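# Carry the paper-filled crate into the yellow bay

## Task

Get the crate into the yellow bay so that it rests upright, lies wholly within the tape and does not overlap it, and still holds every piece of paper. Nothing else in the room may be moved from where it started. The robot must not tip over or finish leaning. The crate must stay in place without the robot holding it.

## Robot and tools

ROBOT. A Hello Robot Stretch 4 with a single arm. It has an omni-wheel base, a lift that rides up a mast, an arm that telescopes forward, a three-joint wrist (yaw, pitch, roll) and a two-finger gripper. It stands about 1.6 m tall. The base rim lies within 0.23 m of the base origin. Now and then a loose object may get a brief push from outside.

FRAMES. Base frame: origin on the floor below the base centre, x ahead, y to the left, z up. hand_pose is reported in this frame for a point between the open fingertips. With all wrist joints at 0 its axes line up with the base frame. The printed value may be slightly wrong. The odometry frame is where the base frame was when the scene began.

execute_actions. Argument "actions" is a list holding one action or none. An empty list only reports state and images. An action contains "base", "joints" or both, plus optional "pace" and "contact_limits". Alternatively it is {"end_of_arm": "enable_torque"} on its own, which turns back on any wrist or gripper motor that has shut itself off. The motions in one action start together and may finish at different times.
- "base": exactly one key, an offset from where the base last reported itself. "translate_m": metres straight ahead (+) or back (-), -2 to 2. "strafe_m": metres sideways, left +, -2 to 2. "rotate_rad": turn in place, radians, counter-clockwise seen from above +, -3.2 to 3.2.
- "joints": absolute targets, one number per named joint. lift_m 0 to 1.2 m. arm_m 0 to 0.55 m of extension. wrist_yaw_rad -1.134 to 4.276 (0 ahead, + left, 3.14 folded back; above 3.4 the arm may block it). wrist_pitch_rad -1.117 to 4.259 (0 level, 1.57 pointing down). wrist_roll_rad -1.117 to 4.259 (0 keeps both fingers level; + turns the gripper clockwise viewed from behind). gripper_m -0.038 to 0.141, the fingertip gap in metres; negative values press the fingers together. Done tolerances: lift and arm ±0.004, yaw and roll ±0.02, pitch ±0.05, gripper ±0.004. A joint target out of range is clipped to the end and reported; any other bad value or unknown key rejects the whole call.
- "pace": "slow", "default", "fast" or "max" (default if omitted). Base speeds 0.1/0.3/0.4/0.6 m/s and turns 1/2/3/4 rad/s respectively, further limited when the lift is above 0.2 m (down to 0.3 m/s and 1 rad/s at 1.2 m).
- "contact_limits": only {"arm_m": x}, x from 0 (gentlest) to 0.75 (firmest), default 0.5: how hard the arm may push before halting.
- "cameras": list of head_camera, head_left_camera, head_right_camera, wrist_camera, or "all"; omitted/null means all, [] means none.
A part left out of an action may keep pushing toward its earlier target without the statuses showing it. If one call reports a stop, the later execute_actions, wait and finished_scene calls in that same reply are skipped.

wait: "seconds" 0 to 10; nothing new is commanded; returns the same state and images.
zoom_image: "camera" and "region" [x0, y0, x1, y1] in pixels of that camera's latest full image, top-left origin, at most 504 by 504.
finished_scene: "scene" is the number of the scene being closed. It is final, and only valid once the crate sits correctly on its own after the robot's last command. Its result tells whether the task succeeded and gives the next task.

RESULTS. The "pictures" line lists the camera order of the returned images. base_status and joint_status tell how each motion ended: "done" (for the base, the wheels turned the commanded amount even if slipping), "off_target" (resting short and possibly still pushing), "contact_stop_at_<key>" (met something; that part goes slack, a slack lift can sag under load, slack wheels can roll), "limit_stop_at_<name>", "time_out", "torque_fault". on_its_own covers things not commanded; there "held at" is the held target, not the actual position. lidar_m: 12 horizontal ranges in metres from the base origin, 30-degree sectors, 1st ahead then counter-clockwise (4th left, 7th behind, 10th right); "-" means nothing seen or closer than 0.25 m; it sees from about 0.15 m to robot height and can miss glass, thin legs and things behind. wrist_depth_mm: 7x7 grid of median depths, 100 to 2000 mm, read from top left; the robot's own body appears. base_odometry counts wheel turns, so slip looks like motion; heading -3.142 to 3.142, left +. If turned_by_wheels and turned_by_imu differ by over about 0.1 rad, the base likely hit or slipped and the heading is off by about their difference. base_tilt in degrees (forward, right positive) has a fixed bias up to about 1.5. motor_effort is percent of maximum, positive toward larger joint values, with the peak of the last action in brackets; readings are biased and noisy. For wheel_0, wheel_1, wheel_2, positive turns the base right.

GRIPPING. Command a gap smaller than the object; going further below squeezes harder and pulls the object toward the wrist by up to roughly a third of the shortfall, and opening pushes it back. Neither the reading nor "done" proves a grasp; at commands of 0 or more, a firm grip shows as a clear change in gripper effort. Fingertips pressed onto a surface can stick: raise the lift.

CAMERAS. head_camera sits atop the mast facing ahead and down; turn the base to look around. head_left_camera and head_right_camera are fisheyes looking more steeply down, showing base and arm. wrist_camera looks along the fingers, which sit low in its frame.

CAUTIONS. To unfold the wrist at the start, send lift_m 0.4 with wrist_yaw_rad 0 together. "limit_stop_at_own_body" can happen with pitch below -0.2 and roll below -0.4 or above 4; move away from the body. Over 1 kg held with arm_m above 0.2 while driving or turning, especially fast, risks tipping; so do steady pushes or pulls, more so with a high gripper or firm contact limit. Beyond 6 degrees lean, "limit_stop_at_tilt" makes lift, arm and wheels slack until the lean eases. A wrist motor at full push (pressing the gripper into something, or over about 2 kg held level) gets a torque_fault and goes limp until enable_torque. Avoid drops, slips, slams, hard hits, spilling paper and disturbing other objects.

Each tool is called after "Emit:" as a command line: name --argument value for each argument, lists and objects as JSON in quotes; but a table of rows of numbers goes row by row, as --pt "numbers of a row", without its own name.

## Session

I'll start by looking at the current state and camera images.

Emit:
execute_actions --actions '[]'

Scene clock: 0.00 s.
base_odometry: x=+0.000 y=+0.000 heading=+0.000 (m, m, rad; odometry frame)
turned_by_wheels: +0.000 (rad since the last result)
turned_by_imu: +0.000 (rad since the last result)
base_tilt: forward=-0.1 right=+0.7 (deg)
lidar_m: 0.86 1.63 1.63 1.04 0.72 0.69 0.72 1.93 1.83 1.38 1.44 0.87
base_status: not commanded
joint_positions: lift_m=+0.207 arm_m=-0.001 wrist_yaw_rad=+3.136 wrist_pitch_rad=+0.022 wrist_roll_rad=+0.001 gripper_m=+0.057
joint_status: not commanded
motor_effort: lift_m=+21 arm_m=+0 wrist_yaw_rad=+2 wrist_pitch_rad=-5 wrist_roll_rad=-1 gripper_m=-2 wheel_0=+0 wheel_1=+0 wheel_2=+1 (%)
hand_pose: x=-0.1185 y=+0.0892 z=+0.3788 quat_wxyz=(+0.003, -0.011, +0.001, +1.000) (m; base frame)
wrist_depth_mm: - 142 1863 1708 1537 1366 1229 / - 119 150 1008 878 788 768 / - 118 153 1708 1430 1336 1229 / 121 141 215 1708 1499 1366 1229 / 228 - 1921 1661 1499 1366 1229 / 707 1464 197 1464 196 1308 1205 / 549 917 960 108 960 891 960
pictures: head_camera, head_left_camera, head_right_camera, wrist_camera
Images, in order (width x height): head_camera 420x560, head_left_camera 420x672, head_right_camera 420x672, wrist_camera 616x392.

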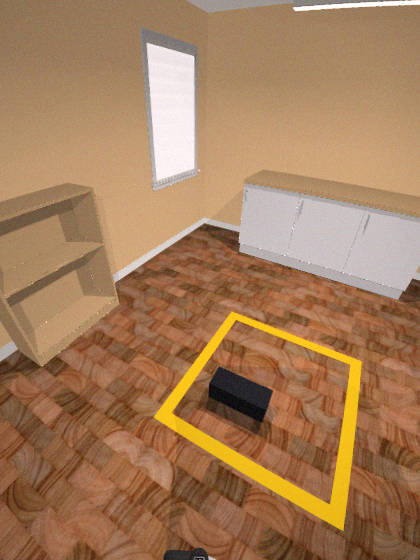

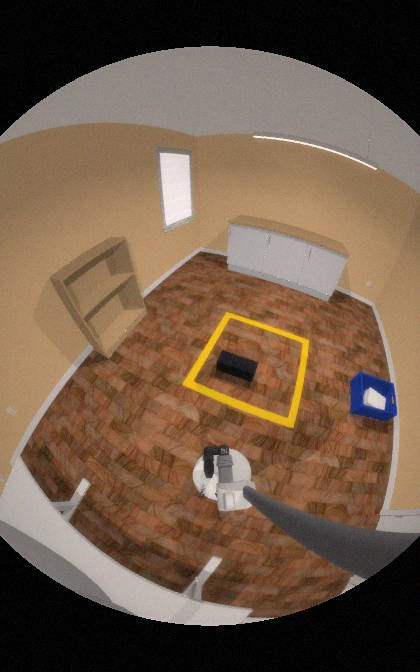

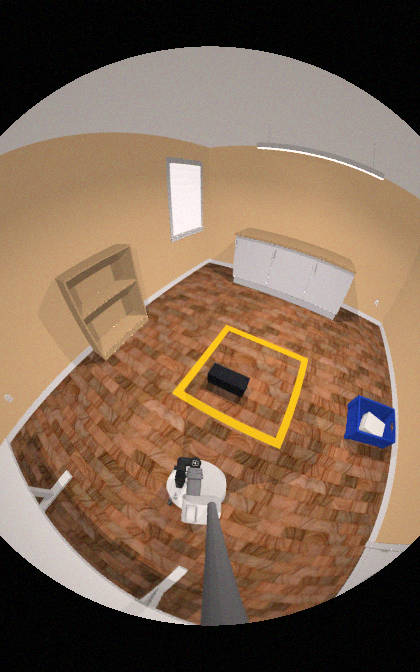

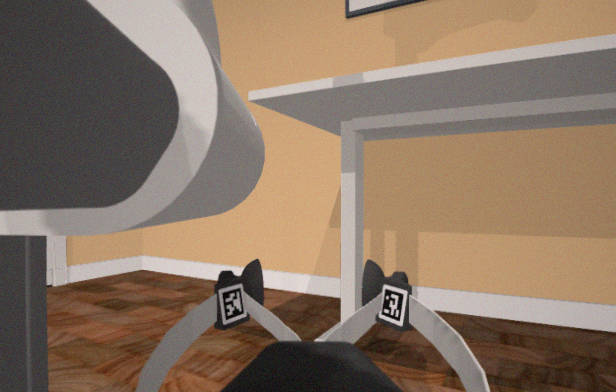

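Emit:
zoom_image --camera "head_right_camera" --region '[300, 360, 420, 480]'

Emit:
zoom_image --camera "head_camera" --region '[130, 290, 400, 560]'

Region (300, 360, 420, 480) of head_right_camera's 420x672 image, scaled by 4.200, with more detail than that image has.

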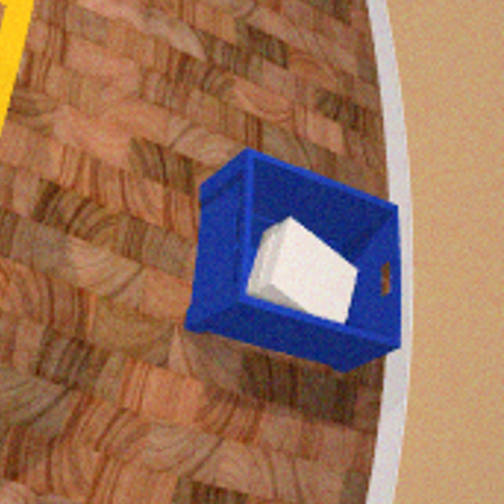

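Region (130, 290, 400, 560) of head_camera's 420x560 image, scaled by 1.867, with more detail than that image has.

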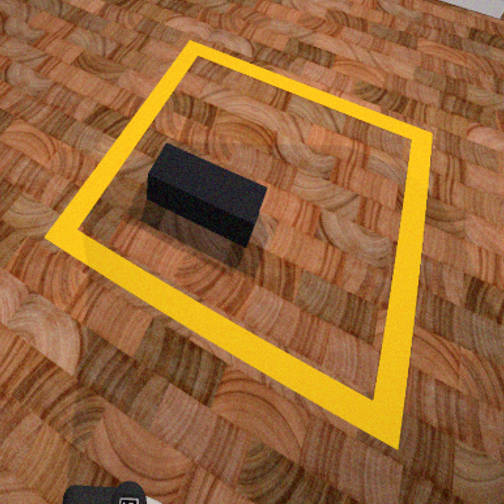

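Emit:
execute_actions --actions '[{"base": {"rotate_rad": -1.2}}]'

Scene clock: 17.03 s.
base_odometry: x=+0.000 y=+0.000 heading=-1.199 (m, m, rad; odometry frame)
turned_by_wheels: -1.199 (rad since the last result)
turned_by_imu: -1.178 (rad since the last result)
base_tilt: forward=-0.1 right=+0.7 (deg)
lidar_m: 1.39 2.61 0.87 1.75 1.63 1.25 0.78 0.68 0.69 1.81 1.84 1.62
base_status: done
joint_positions: lift_m=+0.207 arm_m=-0.001 wrist_yaw_rad=+3.135 wrist_pitch_rad=+0.022 wrist_roll_rad=+0.001 gripper_m=+0.057
joint_status: not commanded
motor_effort: lift_m=+21(21) arm_m=+0(0) wrist_yaw_rad=+2(2) wrist_pitch_rad=-6(5) wrist_roll_rad=-1(1) gripper_m=-1(3) wheel_0=+4(9) wheel_1=+6(5) wheel_2=+5(10) (%)
hand_pose: x=-0.1185 y=+0.0892 z=+0.3788 quat_wxyz=(+0.003, -0.011, +0.001, +1.000) (m; base frame)
wrist_depth_mm: - 142 1756 - - 1863 1576 / - 119 149 - - 1863 1537 / - 118 153 1499 - 1863 1576 / 121 141 215 - - 1808 1537 / 229 1499 1708 - - 1808 1537 / 707 1397 198 1430 196 1464 1430 / 554 931 976 108 960 878 976
pictures: head_camera, head_left_camera, head_right_camera, wrist_camera
Images, in order (width x height): head_camera 420x560, head_left_camera 420x672, head_right_camera 420x672, wrist_camera 616x392.

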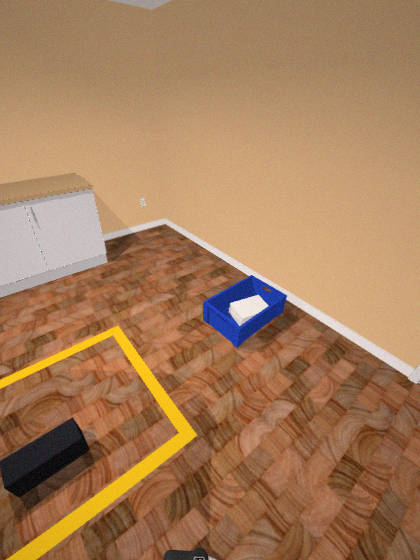

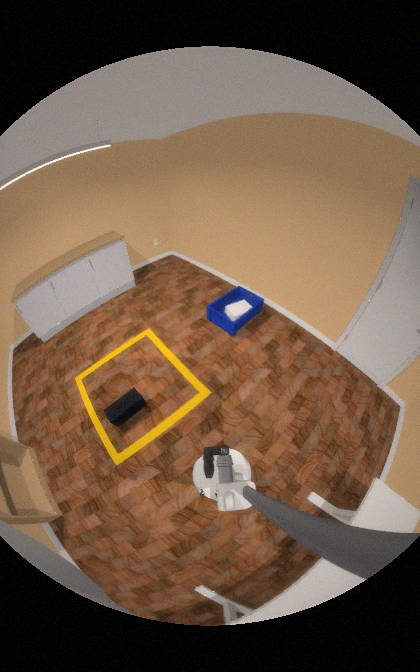

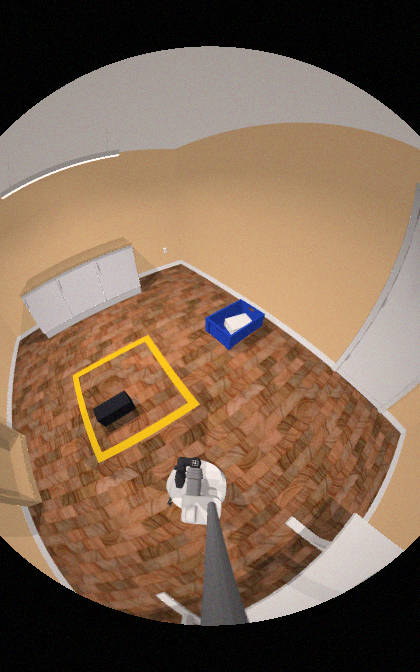

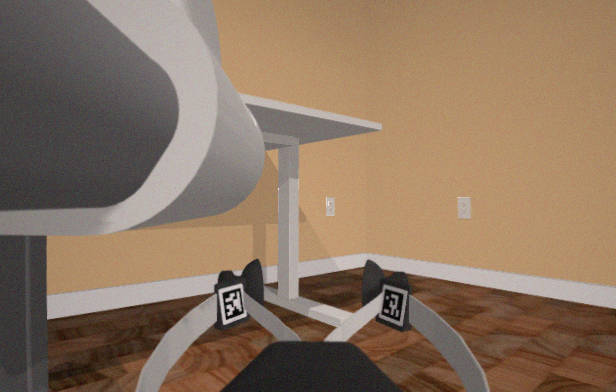

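Emit:
zoom_image --camera "head_camera" --region '[180, 250, 320, 370]'

Region (180, 250, 320, 370) of head_camera's 420x560 image, scaled by 3.600, with more detail than that image has; it fills the top 432 rows of this view, and the rest is white.

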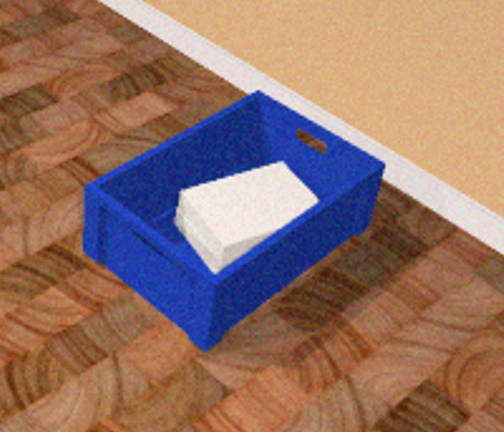

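Emit:
execute_actions --actions '[{"base": {"rotate_rad": -0.85}, "joints": {"lift_m": 0.4, "wrist_yaw_rad": 0}}]'

Scene clock: 139.43 s.
base_odometry: x=+0.000 y=+0.000 heading=-2.048 (m, m, rad; odometry frame)
turned_by_wheels: -0.849 (rad since the last result)
turned_by_imu: -0.835 (rad since the last result)
base_tilt: forward=-0.1 right=+0.7 (deg)
lidar_m: 1.83 1.39 1.53 0.88 0.91 1.64 1.78 0.96 0.72 0.68 0.73 1.90
base_status: done
joint_positions: lift_m=+0.400 arm_m=-0.001 wrist_yaw_rad=+0.000 wrist_pitch_rad=+0.022 wrist_roll_rad=+0.001 gripper_m=+0.057
joint_status: all done
motor_effort: lift_m=+25(26) arm_m=-1(0) wrist_yaw_rad=+1(5) wrist_pitch_rad=-5(5) wrist_roll_rad=-1(1) gripper_m=-5(2) wheel_0=+3(7) wheel_1=+6(17) wheel_2=+5(11) (%)
hand_pose: x=+0.4579 y=-0.0873 z=+0.5715 quat_wxyz=(+1.000, +0.001, +0.011, +0.000) (m; base frame)
wrist_depth_mm: 1661 1618 1618 1618 1576 1618 1537 / 1661 1618 1576 1618 1576 1618 1618 / 1618 1618 1618 1618 1576 1576 1576 / 1618 1618 1618 1618 1576 1576 1576 / 1618 1576 1576 1576 1576 1618 1576 / 1661 1618 197 1618 196 1537 1576 / 1281 1255 1397 108 1336 1255 1397
pictures: head_camera, head_left_camera, head_right_camera, wrist_camera
Images, in order (width x height): head_camera 420x560, head_left_camera 420x672, head_right_camera 420x672, wrist_camera 616x392.

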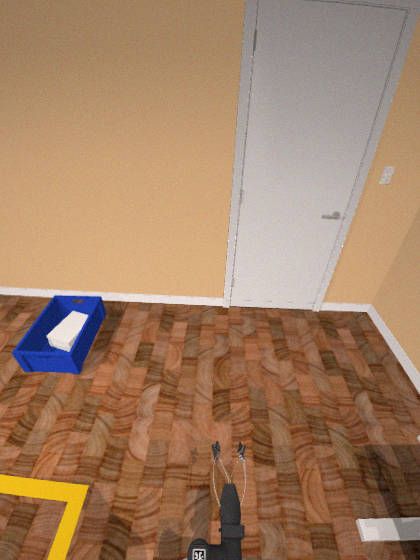

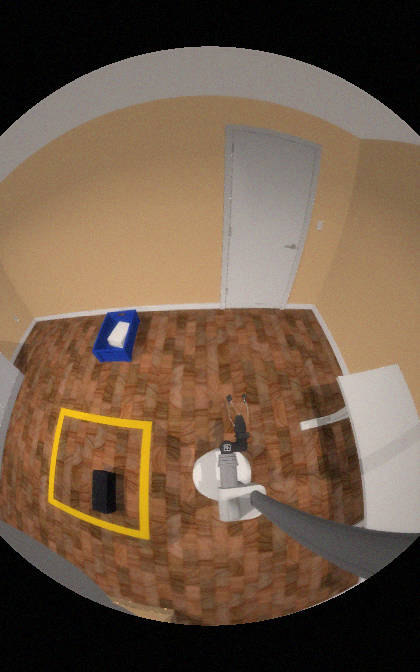

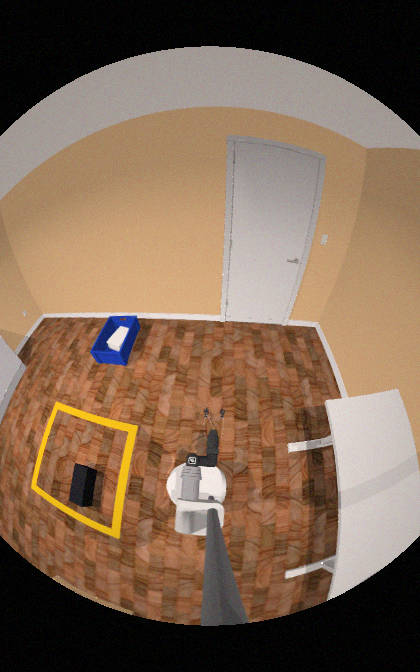

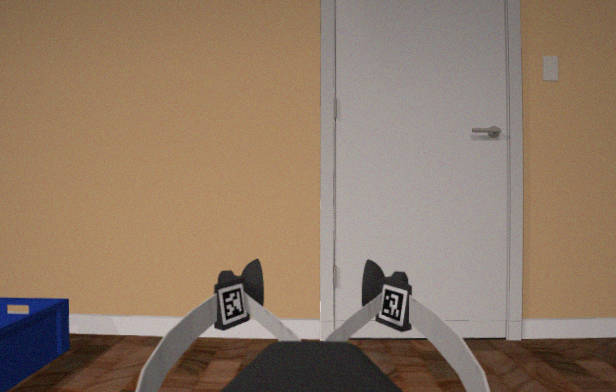

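Emit:
zoom_image --camera "head_camera" --region '[0, 270, 140, 400]'

Region (0, 270, 140, 400) of head_camera's 420x560 image, scaled by 3.600, with more detail than that image has; it fills the top 468 rows of this view, and the rest is white.

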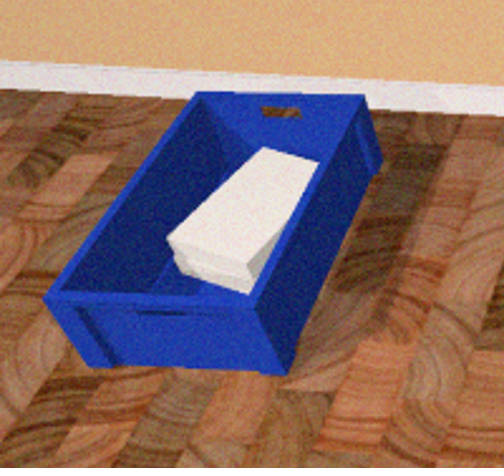

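Emit:
execute_actions --actions '[{"base": {"translate_m": 0.4}, "joints": {"lift_m": 0.1}}]' --cameras '[]'

Emit:
execute_actions --actions '[{"base": {"strafe_m": 1.09}}]'

Scene clock: 168.97 s.
base_odometry: x=-0.183 y=-0.355 heading=-2.048 (m, m, rad; odometry frame)
turned_by_wheels: +0.000 (rad since the last result)
turned_by_imu: -0.002 (rad since the last result)
base_tilt: forward=-0.1 right=+0.7 (deg)
lidar_m: 1.45 1.26 1.12 2.61 1.00 2.06 2.05 1.01 0.74 0.69 1.53 1.48
base_status: done
joint_positions: lift_m=+0.100 arm_m=-0.001 wrist_yaw_rad=+0.000 wrist_pitch_rad=+0.022 wrist_roll_rad=+0.001 gripper_m=+0.057
joint_status: all done
motor_effort: lift_m=+16(24) arm_m=+0(0) wrist_yaw_rad=+2(0) wrist_pitch_rad=-5(5) wrist_roll_rad=-1(1) gripper_m=-3(3) wheel_0=+2(9) wheel_1=+4(9) wheel_2=-4(14) (%)
hand_pose: x=+0.4579 y=-0.0874 z=+0.2722 quat_wxyz=(+1.000, +0.001, +0.011, +0.000) (m; base frame)
wrist_depth_mm: 1255 1255 1229 1229 1205 1205 1182 / 1229 1229 1255 1255 1205 1182 1205 / 1255 1255 1229 1205 1182 1182 1229 / 1255 1229 1255 1229 1182 1229 1182 / 1229 1229 1205 1229 1182 1229 1182 / 1060 1060 197 1098 197 1078 1078 / 732 691 723 108 715 661 732
pictures: none
No camera images: the call's "cameras" was empty. Leave "cameras" out to get every camera's image.

Scene clock: 173.93 s.
base_odometry: x=+0.785 y=-0.855 heading=-2.047 (m, m, rad; odometry frame)
turned_by_wheels: +0.000 (rad since the last result)
turned_by_imu: -0.001 (rad since the last result)
base_tilt: forward=-0.1 right=+0.7 (deg)
lidar_m: 0.66 1.54 2.13 1.52 1.61 2.34 0.45 0.47 1.85 1.77 2.06 0.70
base_status: done
joint_positions: lift_m=+0.100 arm_m=-0.001 wrist_yaw_rad=+0.000 wrist_pitch_rad=+0.022 wrist_roll_rad=+0.001 gripper_m=+0.057
joint_status: not commanded
motor_effort: lift_m=+17(17) arm_m=+0(0) wrist_yaw_rad=+1(2) wrist_pitch_rad=-6(5) wrist_roll_rad=-1(1) gripper_m=-3(3) wheel_0=-1(12) wheel_1=+5(11) wheel_2=+0(2) (%)
hand_pose: x=+0.4579 y=-0.0874 z=+0.2722 quat_wxyz=(+1.000, +0.001, +0.011, +0.000) (m; base frame)
wrist_depth_mm: 1255 1281 1255 1255 1255 1229 1229 / 1281 1255 1255 1255 1229 1229 1229 / 1255 1255 1255 1255 1255 1229 1229 / 1281 1255 1255 1255 1229 1229 1229 / 1255 1255 1008 1008 1229 1255 1229 / 1060 442 197 462 196 1078 1060 / 723 433 452 108 442 676 732
pictures: head_camera, head_left_camera, head_right_camera, wrist_camera
Images, in order (width x height): head_camera 420x560, head_left_camera 420x672, head_right_camera 420x672, wrist_camera 616x392.

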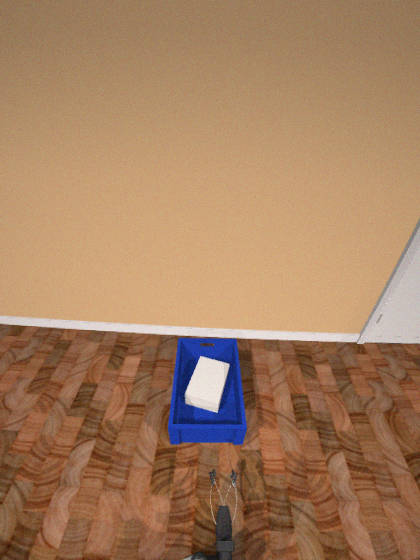

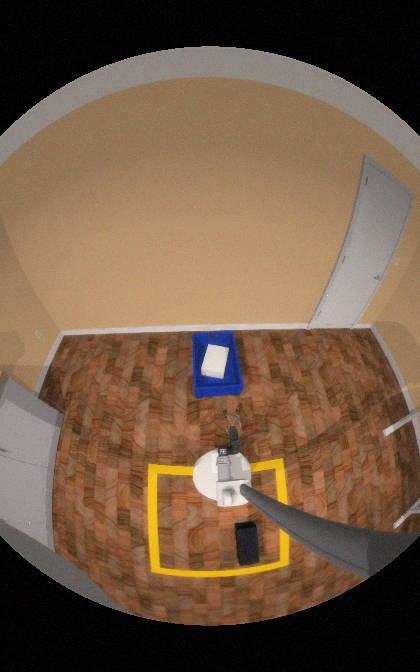

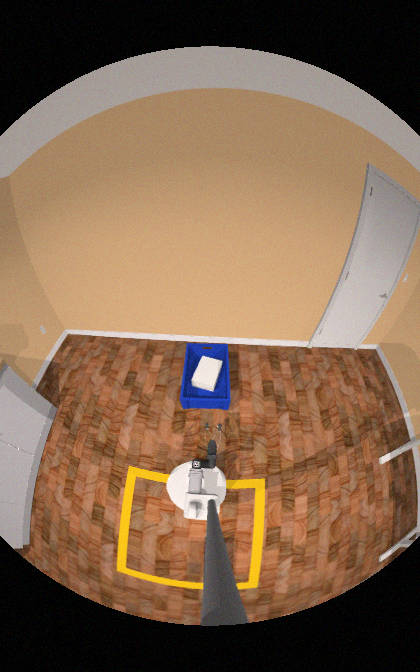

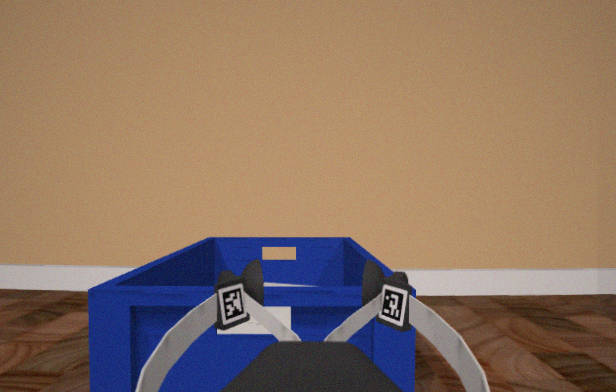

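Emit:
zoom_image --camera "head_left_camera" --region '[120, 320, 320, 600]'

Emit:
zoom_image --camera "head_camera" --region '[130, 320, 300, 560]'

Region (120, 320, 320, 600) of head_left_camera's 420x672 image, scaled by 1.800, with more detail than that image has; it fills the left 360 columns of this view, and the rest is white.

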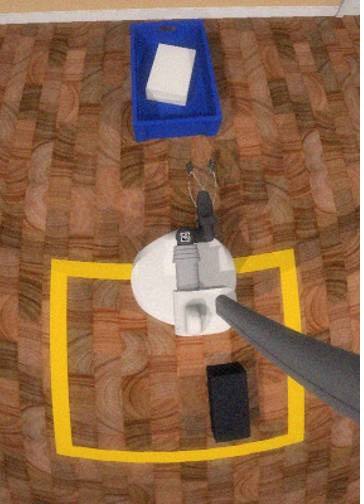

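Region (130, 320, 300, 560) of head_camera's 420x560 image, scaled by 2.100, with more detail than that image has; it fills the left 357 columns of this view, and the rest is white.

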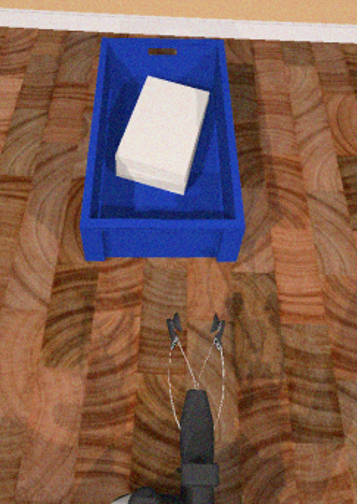

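Emit:
execute_actions --actions '[{"base": {"rotate_rad": -0.2}, "joints": {"lift_m": 0.42, "wrist_yaw_rad": 1.57, "wrist_roll_rad": 1.57, "arm_m": 0.1}}]' --cameras '[]'

Emit:
execute_actions --actions '[{"base": {"strafe_m": 0.1}, "joints": {"wrist_pitch_rad": 1.57}}]'

Scene clock: 291.17 s.
base_odometry: x=+0.785 y=-0.855 heading=-2.247 (m, m, rad; odometry frame)
turned_by_wheels: -0.199 (rad since the last result)
turned_by_imu: -0.197 (rad since the last result)
base_tilt: forward=+0.0 right=+0.7 (deg)
lidar_m: 0.66 0.67 1.80 1.51 1.53 1.92 1.96 0.45 2.02 1.77 2.57 1.64
base_status: done
joint_positions: lift_m=+0.420 arm_m=+0.099 wrist_yaw_rad=+1.570 wrist_pitch_rad=+0.022 wrist_roll_rad=+1.569 gripper_m=+0.057
joint_status: all done
motor_effort: lift_m=+25(24) arm_m=+7(7) wrist_yaw_rad=+3(4) wrist_pitch_rad=-5(5) wrist_roll_rad=+1(7) gripper_m=-6(3) wheel_0=+2(9) wheel_1=+3(11) wheel_2=+5(10) (%)
hand_pose: x=+0.3574 y=+0.2883 z=+0.5915 quat_wxyz=(+0.506, +0.494, +0.505, +0.495) (m; base frame)
wrist_depth_mm: 1576 1618 1661 1576 1661 1255 854 / - - - - - 1205 842 / - - - - - 1229 842 / - - - - - 1229 866 / - - - - - 1229 842 / - - 198 1499 194 1255 866 / - - - 108 1464 1060 842
pictures: none
No camera images: the call's "cameras" was empty. Leave "cameras" out to get every camera's image.

Scene clock: 292.63 s.
base_odometry: x=+0.863 y=-0.918 heading=-2.246 (m, m, rad; odometry frame)
turned_by_wheels: +0.000 (rad since the last result)
turned_by_imu: +0.000 (rad since the last result)
base_tilt: forward=+0.0 right=+0.8 (deg)
lidar_m: 0.64 0.64 1.78 1.41 1.42 1.78 1.98 0.52 2.10 1.87 2.56 1.64
base_status: done
joint_positions: lift_m=+0.420 arm_m=+0.099 wrist_yaw_rad=+1.570 wrist_pitch_rad=+1.570 wrist_roll_rad=+1.570 gripper_m=+0.057
joint_status: all done
motor_effort: lift_m=+25(25) arm_m=+7(7) wrist_yaw_rad=+2(2) wrist_pitch_rad=+2(3) wrist_roll_rad=+1(1) gripper_m=-4(3) wheel_0=-1(11) wheel_1=+4(17) wheel_2=+0(4) (%)
hand_pose: x=+0.3571 y=+0.0003 z=+0.3094 quat_wxyz=(+0.707, +0.000, +0.707, +0.001) (m; base frame)
wrist_depth_mm: 549 544 492 535 530 530 521 / 549 544 535 530 530 530 521 / 549 539 539 530 525 525 525 / 544 549 539 530 530 521 517 / 549 539 535 535 530 521 517 / 549 539 197 530 196 521 525 / 549 539 535 108 525 517 521
pictures: head_camera, head_left_camera, head_right_camera, wrist_camera
Images, in order (width x height): head_camera 420x560, head_left_camera 420x672, head_right_camera 420x672, wrist_camera 616x392.

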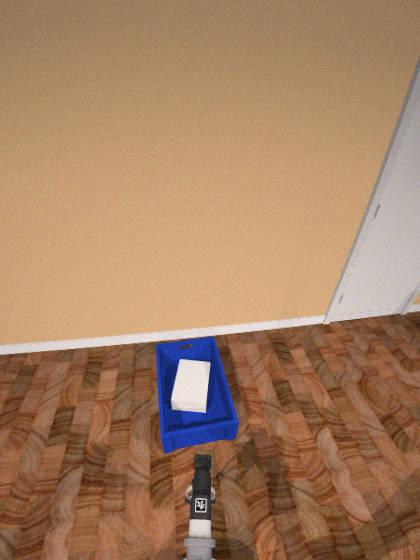

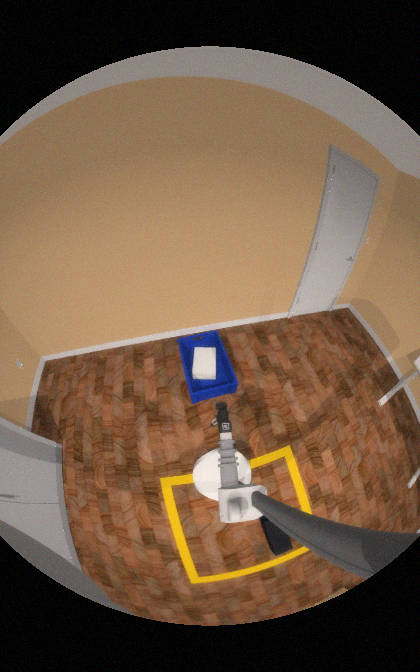

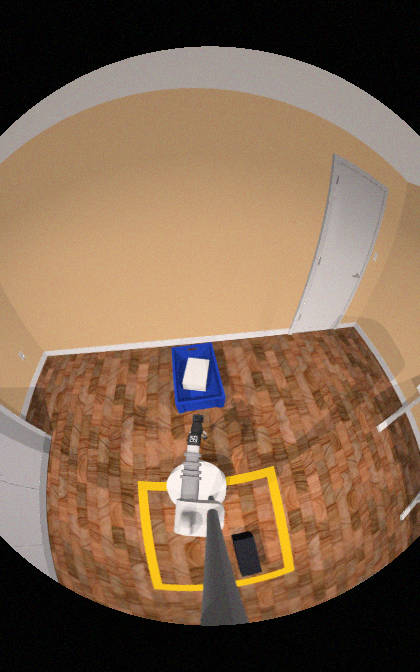

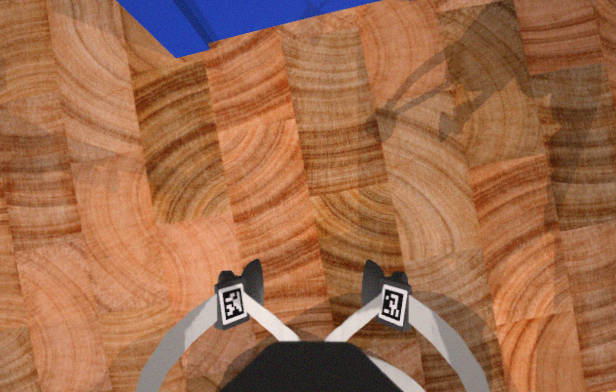

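Emit:
execute_actions --actions '[{"base": {"translate_m": 0.335}, "joints": {"arm_m": 0.15, "gripper_m": 0.0}}]'

Scene clock: 310.57 s.
base_odometry: x=+0.654 y=-1.179 heading=-2.246 (m, m, rad; odometry frame)
turned_by_wheels: +0.000 (rad since the last result)
turned_by_imu: -0.002 (rad since the last result)
base_tilt: forward=-0.1 right=+0.8 (deg)
lidar_m: 0.33 0.34 1.39 1.48 1.50 1.86 2.32 0.80 2.06 1.87 2.00 0.37
base_status: done
joint_positions: lift_m=+0.420 arm_m=+0.149 wrist_yaw_rad=+1.570 wrist_pitch_rad=+1.570 wrist_roll_rad=+1.570 gripper_m=+0.000
joint_status: all done
motor_effort: lift_m=+25(25) arm_m=+6(7) wrist_yaw_rad=+2(2) wrist_pitch_rad=+3(3) wrist_roll_rad=+1(1) gripper_m=-6(7) wheel_0=+4(9) wheel_1=+6(9) wheel_2=-5(13) (%)
hand_pose: x=+0.4072 y=+0.0003 z=+0.3094 quat_wxyz=(+0.707, +0.000, +0.707, +0.001) (m; base frame)
wrist_depth_mm: 351 504 433 427 433 530 521 / 347 445 433 427 488 525 521 / 345 449 480 508 525 353 521 / 345 442 535 530 525 353 521 / 549 413 535 530 525 353 512 / 544 387 433 194 187 317 517 / 549 322 317 108 525 525 521
pictures: head_camera, head_left_camera, head_right_camera, wrist_camera
Images, in order (width x height): head_camera 420x560, head_left_camera 420x672, head_right_camera 420x672, wrist_camera 616x392.

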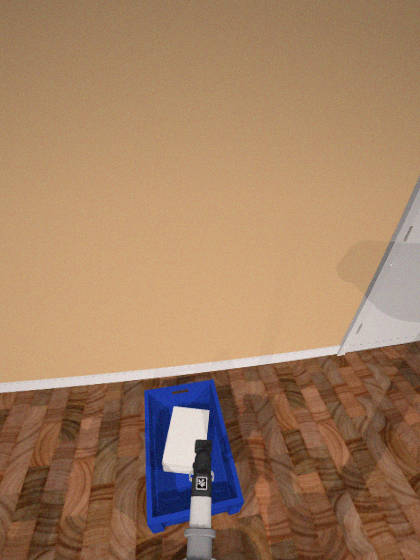

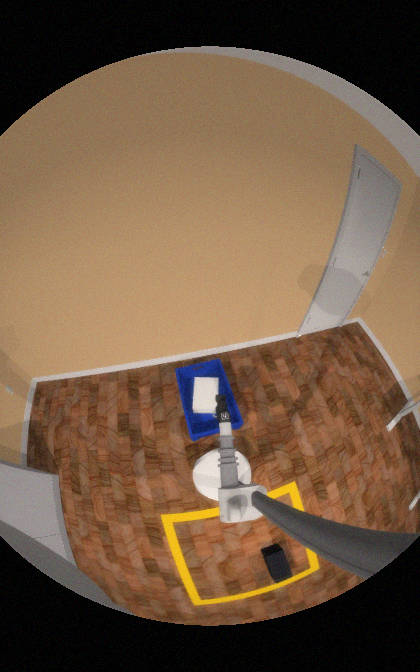

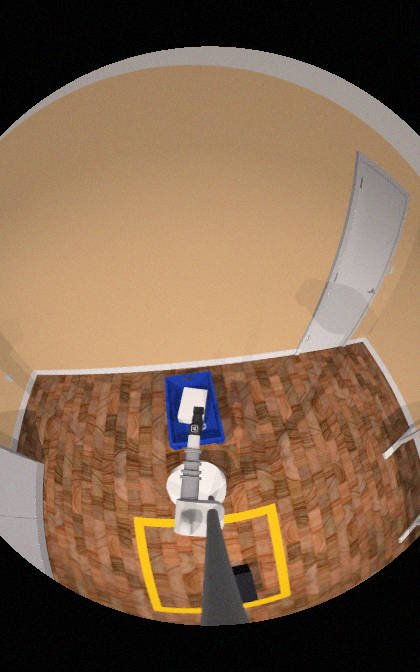

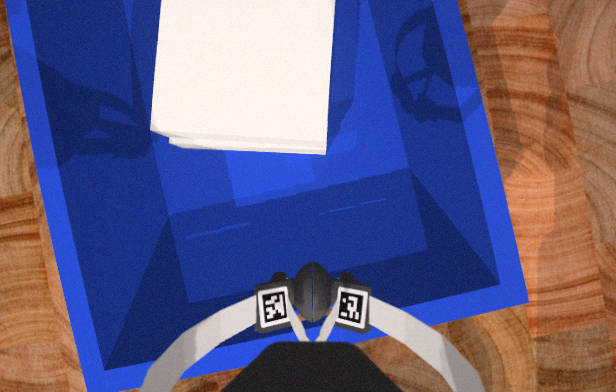

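Emit:
execute_actions --actions '[{"joints": {"lift_m": 0.23}}]' --cameras '["wrist_camera", "head_left_camera"]'

Scene clock: 320.53 s.
base_odometry: x=+0.654 y=-1.179 heading=-2.246 (m, m, rad; odometry frame)
turned_by_wheels: +0.000 (rad since the last result)
turned_by_imu: -0.002 (rad since the last result)
base_tilt: forward=-0.1 right=+0.8 (deg)
lidar_m: 0.49 0.35 1.39 1.47 1.51 1.84 2.30 0.81 2.06 1.87 1.97 0.38
base_status: not commanded
joint_positions: lift_m=+0.230 arm_m=+0.149 wrist_yaw_rad=+1.570 wrist_pitch_rad=+1.570 wrist_roll_rad=+1.570 gripper_m=+0.000
joint_status: all done
motor_effort: lift_m=+16(23) arm_m=+7(7) wrist_yaw_rad=+2(1) wrist_pitch_rad=+2(3) wrist_roll_rad=+1(1) gripper_m=-7(6) wheel_0=+4(4) wheel_1=+6(6) wheel_2=-5(5) (%)
hand_pose: x=+0.4072 y=+0.0003 z=+0.1201 quat_wxyz=(+0.707, +0.000, +0.707, +0.001) (m; base frame)
wrist_depth_mm: 247 245 242 240 342 247 185 / 282 245 241 242 340 260 194 / 319 349 345 340 340 281 204 / 307 347 345 342 340 301 217 / 291 349 345 343 340 329 226 / 277 345 345 195 187 268 226 / 265 317 263 108 203 184 183
pictures: head_left_camera, wrist_camera
Images, in order (width x height): head_left_camera 420x672, wrist_camera 616x392.

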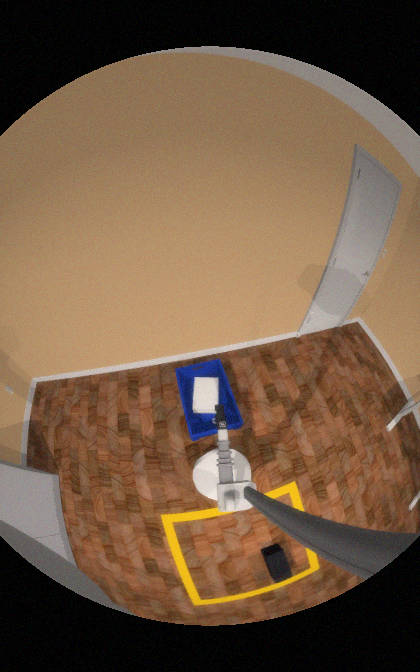

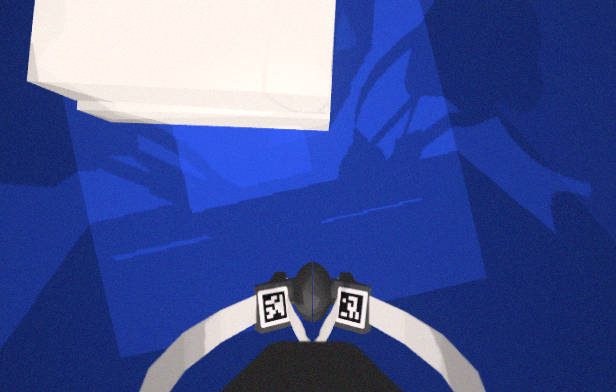

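Emit:
execute_actions --actions '[{"base": {"translate_m": -0.15}, "pace": "slow"}]'

Scene clock: 325.70 s.
base_odometry: x=+0.747 y=-1.062 heading=-2.246 (m, m, rad; odometry frame)
turned_by_wheels: +0.000 (rad since the last result)
turned_by_imu: -0.001 (rad since the last result)
base_tilt: forward=-0.1 right=+0.8 (deg)
lidar_m: 0.56 0.37 1.59 1.45 1.48 1.82 2.15 0.67 2.06 1.87 2.24 0.39
base_status: done
joint_positions: lift_m=+0.230 arm_m=+0.150 wrist_yaw_rad=+1.571 wrist_pitch_rad=+1.567 wrist_roll_rad=+1.570 gripper_m=+0.000
joint_status: not commanded
motor_effort: lift_m=+17(17) arm_m=+0(6) wrist_yaw_rad=+0(11) wrist_pitch_rad=+11(12) wrist_roll_rad=+1(12) gripper_m=-6(6) wheel_0=-4(7) wheel_1=-9(3) wheel_2=+12(17) (%)
hand_pose: x=+0.4083 y=+0.0012 z=+0.1200 quat_wxyz=(+0.707, +0.001, +0.707, +0.002) (m; base frame)
wrist_depth_mm: 298 276 251 246 347 289 211 / 298 355 351 340 345 300 220 / 287 353 349 347 343 315 227 / 281 353 349 347 342 334 232 / 272 351 345 343 340 301 233 / 263 312 186 193 186 187 174 / 211 187 191 108 141 127 -
pictures: head_camera, head_left_camera, head_right_camera, wrist_camera
Images, in order (width x height): head_camera 420x560, head_left_camera 420x672, head_right_camera 420x672, wrist_camera 616x392.

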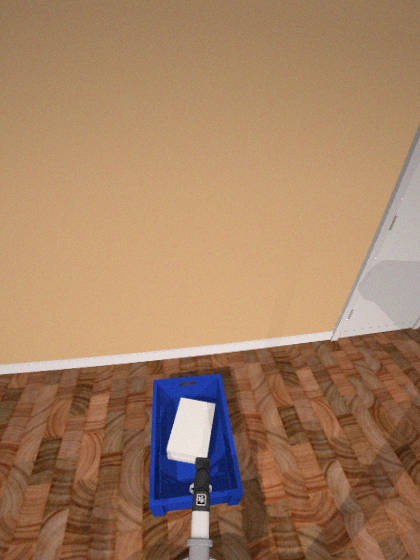

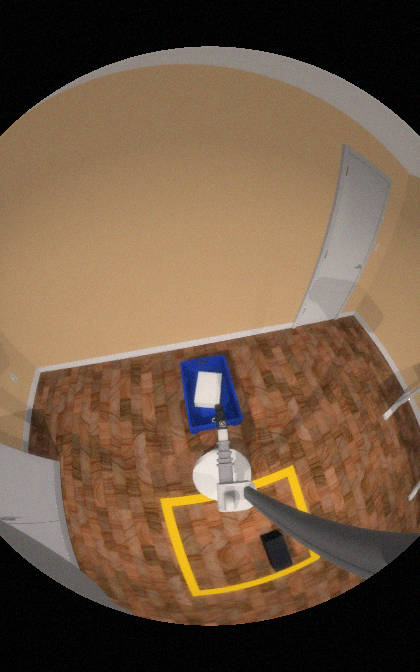

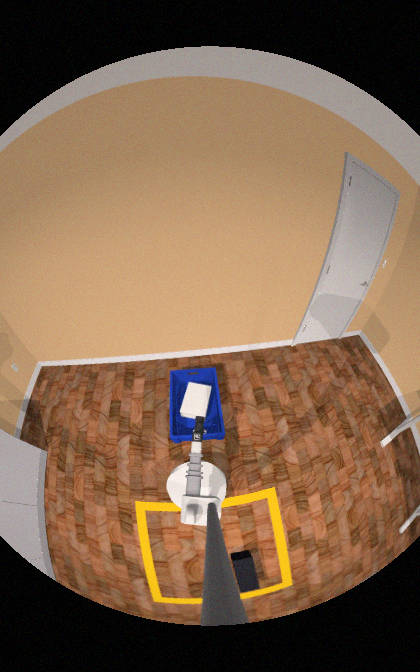

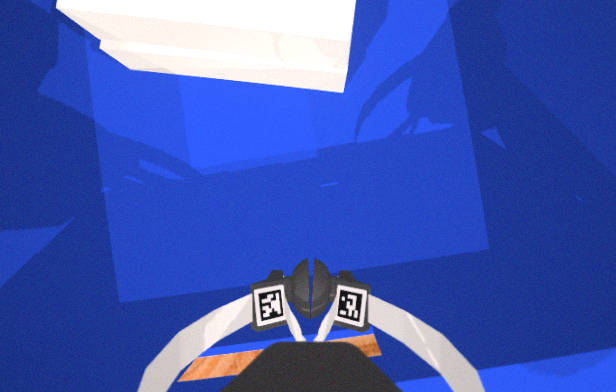

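Emit:
execute_actions --actions '[{"base": {"translate_m": -0.45}}]' --cameras '["head_camera", "head_left_camera", "head_right_camera"]'

Scene clock: 340.73 s.
base_odometry: x=+1.028 y=-0.712 heading=-2.246 (m, m, rad; odometry frame)
turned_by_wheels: +0.000 (rad since the last result)
turned_by_imu: +0.000 (rad since the last result)
base_tilt: forward=-0.1 right=+0.8 (deg)
lidar_m: 0.56 0.38 2.10 1.37 1.37 1.72 1.72 0.41 0.32 1.92 1.96 0.38
base_status: done
joint_positions: lift_m=+0.230 arm_m=+0.150 wrist_yaw_rad=+1.570 wrist_pitch_rad=+1.569 wrist_roll_rad=+1.570 gripper_m=+0.000
joint_status: not commanded
motor_effort: lift_m=+17(17) arm_m=+0(0) wrist_yaw_rad=+1(1) wrist_pitch_rad=+6(11) wrist_roll_rad=+1(1) gripper_m=-6(7) wheel_0=-4(9) wheel_1=-6(15) wheel_2=+8(23) (%)
hand_pose: x=+0.4083 y=+0.0006 z=+0.1200 quat_wxyz=(+0.707, +0.001, +0.707, +0.001) (m; base frame)
wrist_depth_mm: 266 336 286 246 345 342 244 / 265 353 351 345 345 340 240 / 266 351 351 347 343 340 243 / 264 353 347 345 343 342 244 / 263 347 347 343 343 332 246 / 238 244 198 195 188 227 223 / 161 156 148 108 148 140 157
pictures: head_camera, head_left_camera, head_right_camera
Images, in order (width x height): head_camera 420x560, head_left_camera 420x672, head_right_camera 420x672.

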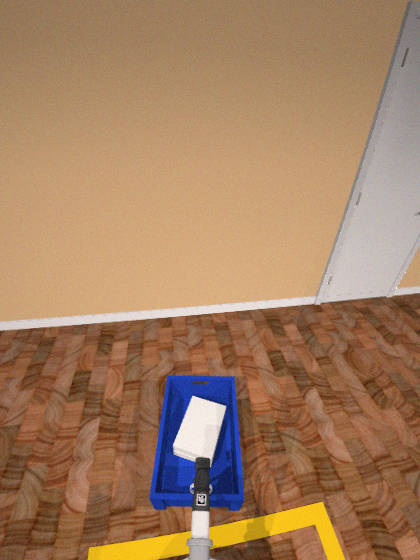

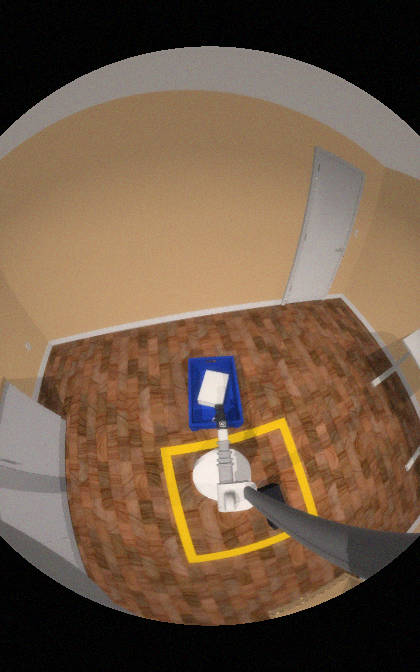

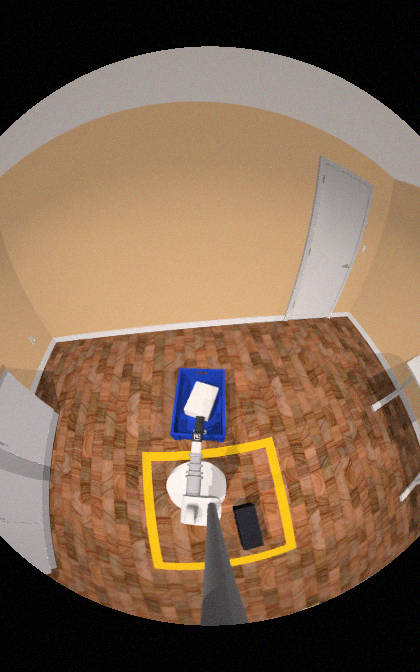

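Emit:
zoom_image --camera "head_right_camera" --region '[120, 350, 320, 590]'

Region (120, 350, 320, 590) of head_right_camera's 420x672 image, scaled by 2.100, with more detail than that image has.

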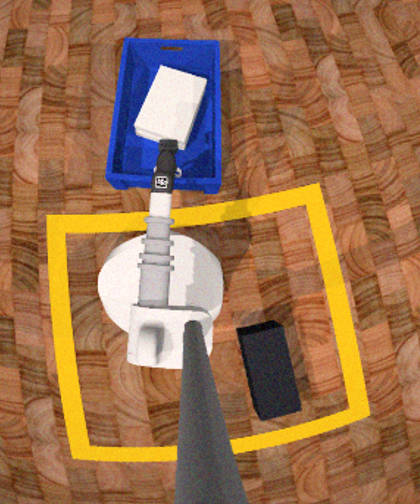

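Emit:
execute_actions --actions '[{"base": {"translate_m": -0.6}}]' --cameras '["head_camera", "head_left_camera", "head_right_camera"]'

Scene clock: 370.40 s.
base_odometry: x=+1.403 y=-0.244 heading=-2.247 (m, m, rad; odometry frame)
turned_by_wheels: +0.000 (rad since the last result)
turned_by_imu: -0.001 (rad since the last result)
base_tilt: forward=-0.1 right=+0.7 (deg)
lidar_m: 0.58 0.39 1.43 1.28 1.29 1.61 1.42 1.12 1.38 0.31 0.34 0.39
base_status: done
joint_positions: lift_m=+0.230 arm_m=+0.150 wrist_yaw_rad=+1.570 wrist_pitch_rad=+1.569 wrist_roll_rad=+1.570 gripper_m=+0.000
joint_status: not commanded
motor_effort: lift_m=+17(17) arm_m=+0(0) wrist_yaw_rad=+2(3) wrist_pitch_rad=+3(6) wrist_roll_rad=+1(0) gripper_m=-8(5) wheel_0=-5(10) wheel_1=-6(8) wheel_2=+8(21) (%)
hand_pose: x=+0.4083 y=+0.0004 z=+0.1200 quat_wxyz=(+0.707, +0.000, +0.707, +0.001) (m; base frame)
wrist_depth_mm: 252 340 298 252 244 343 253 / 255 353 349 347 345 342 254 / 256 351 349 345 343 340 253 / 259 351 351 347 343 340 252 / 260 351 347 345 342 340 248 / 215 223 206 194 188 248 229 / 148 147 148 108 151 147 171
pictures: head_camera, head_left_camera, head_right_camera
Images, in order (width x height): head_camera 420x560, head_left_camera 420x672, head_right_camera 420x672.

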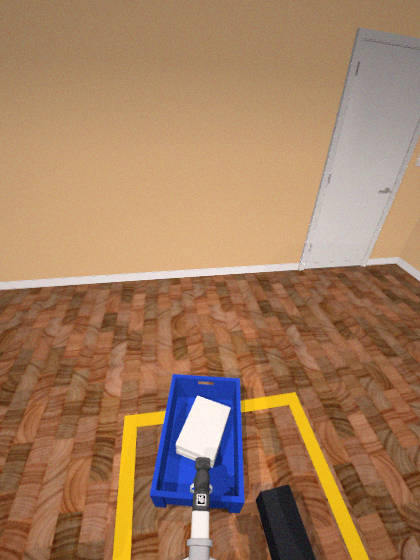

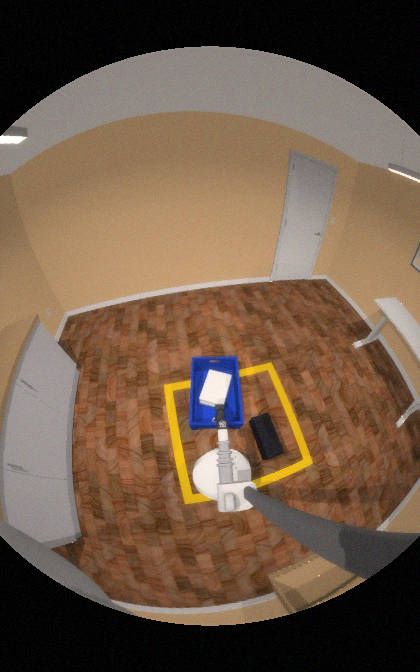

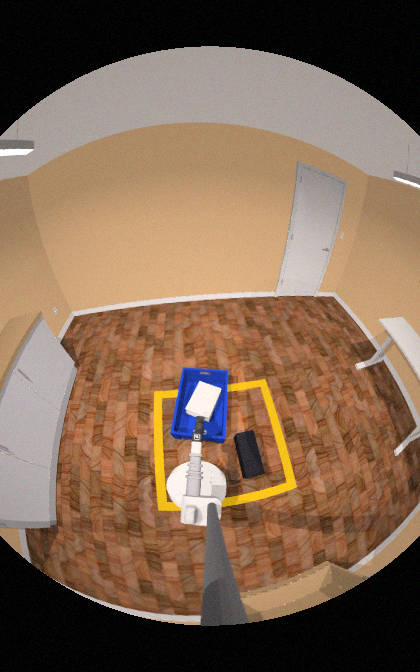

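Emit:
zoom_image --camera "head_camera" --region '[90, 350, 390, 560]'

Emit:
zoom_image --camera "head_left_camera" --region '[140, 340, 330, 530]'

Region (90, 350, 390, 560) of head_camera's 420x560 image, scaled by 1.680, with more detail than that image has; it fills the top 353 rows of this view, and the rest is white.

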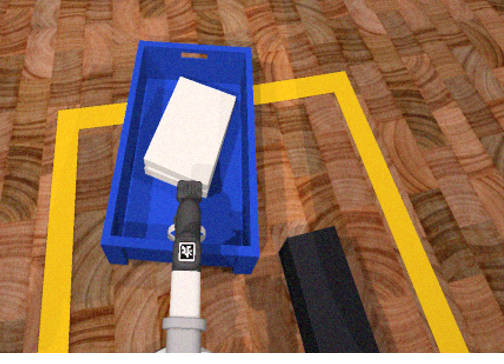

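Region (140, 340, 330, 530) of head_left_camera's 420x672 image, scaled by 2.653, with more detail than that image has.

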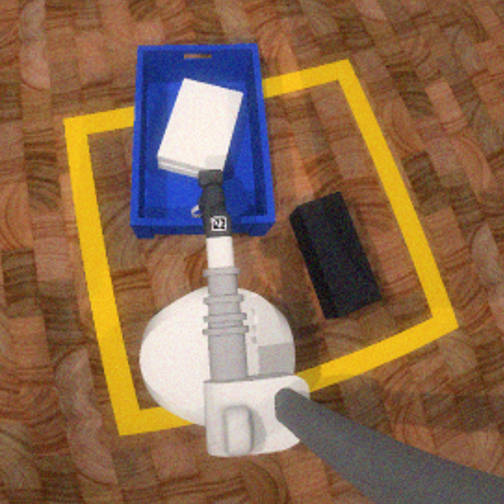

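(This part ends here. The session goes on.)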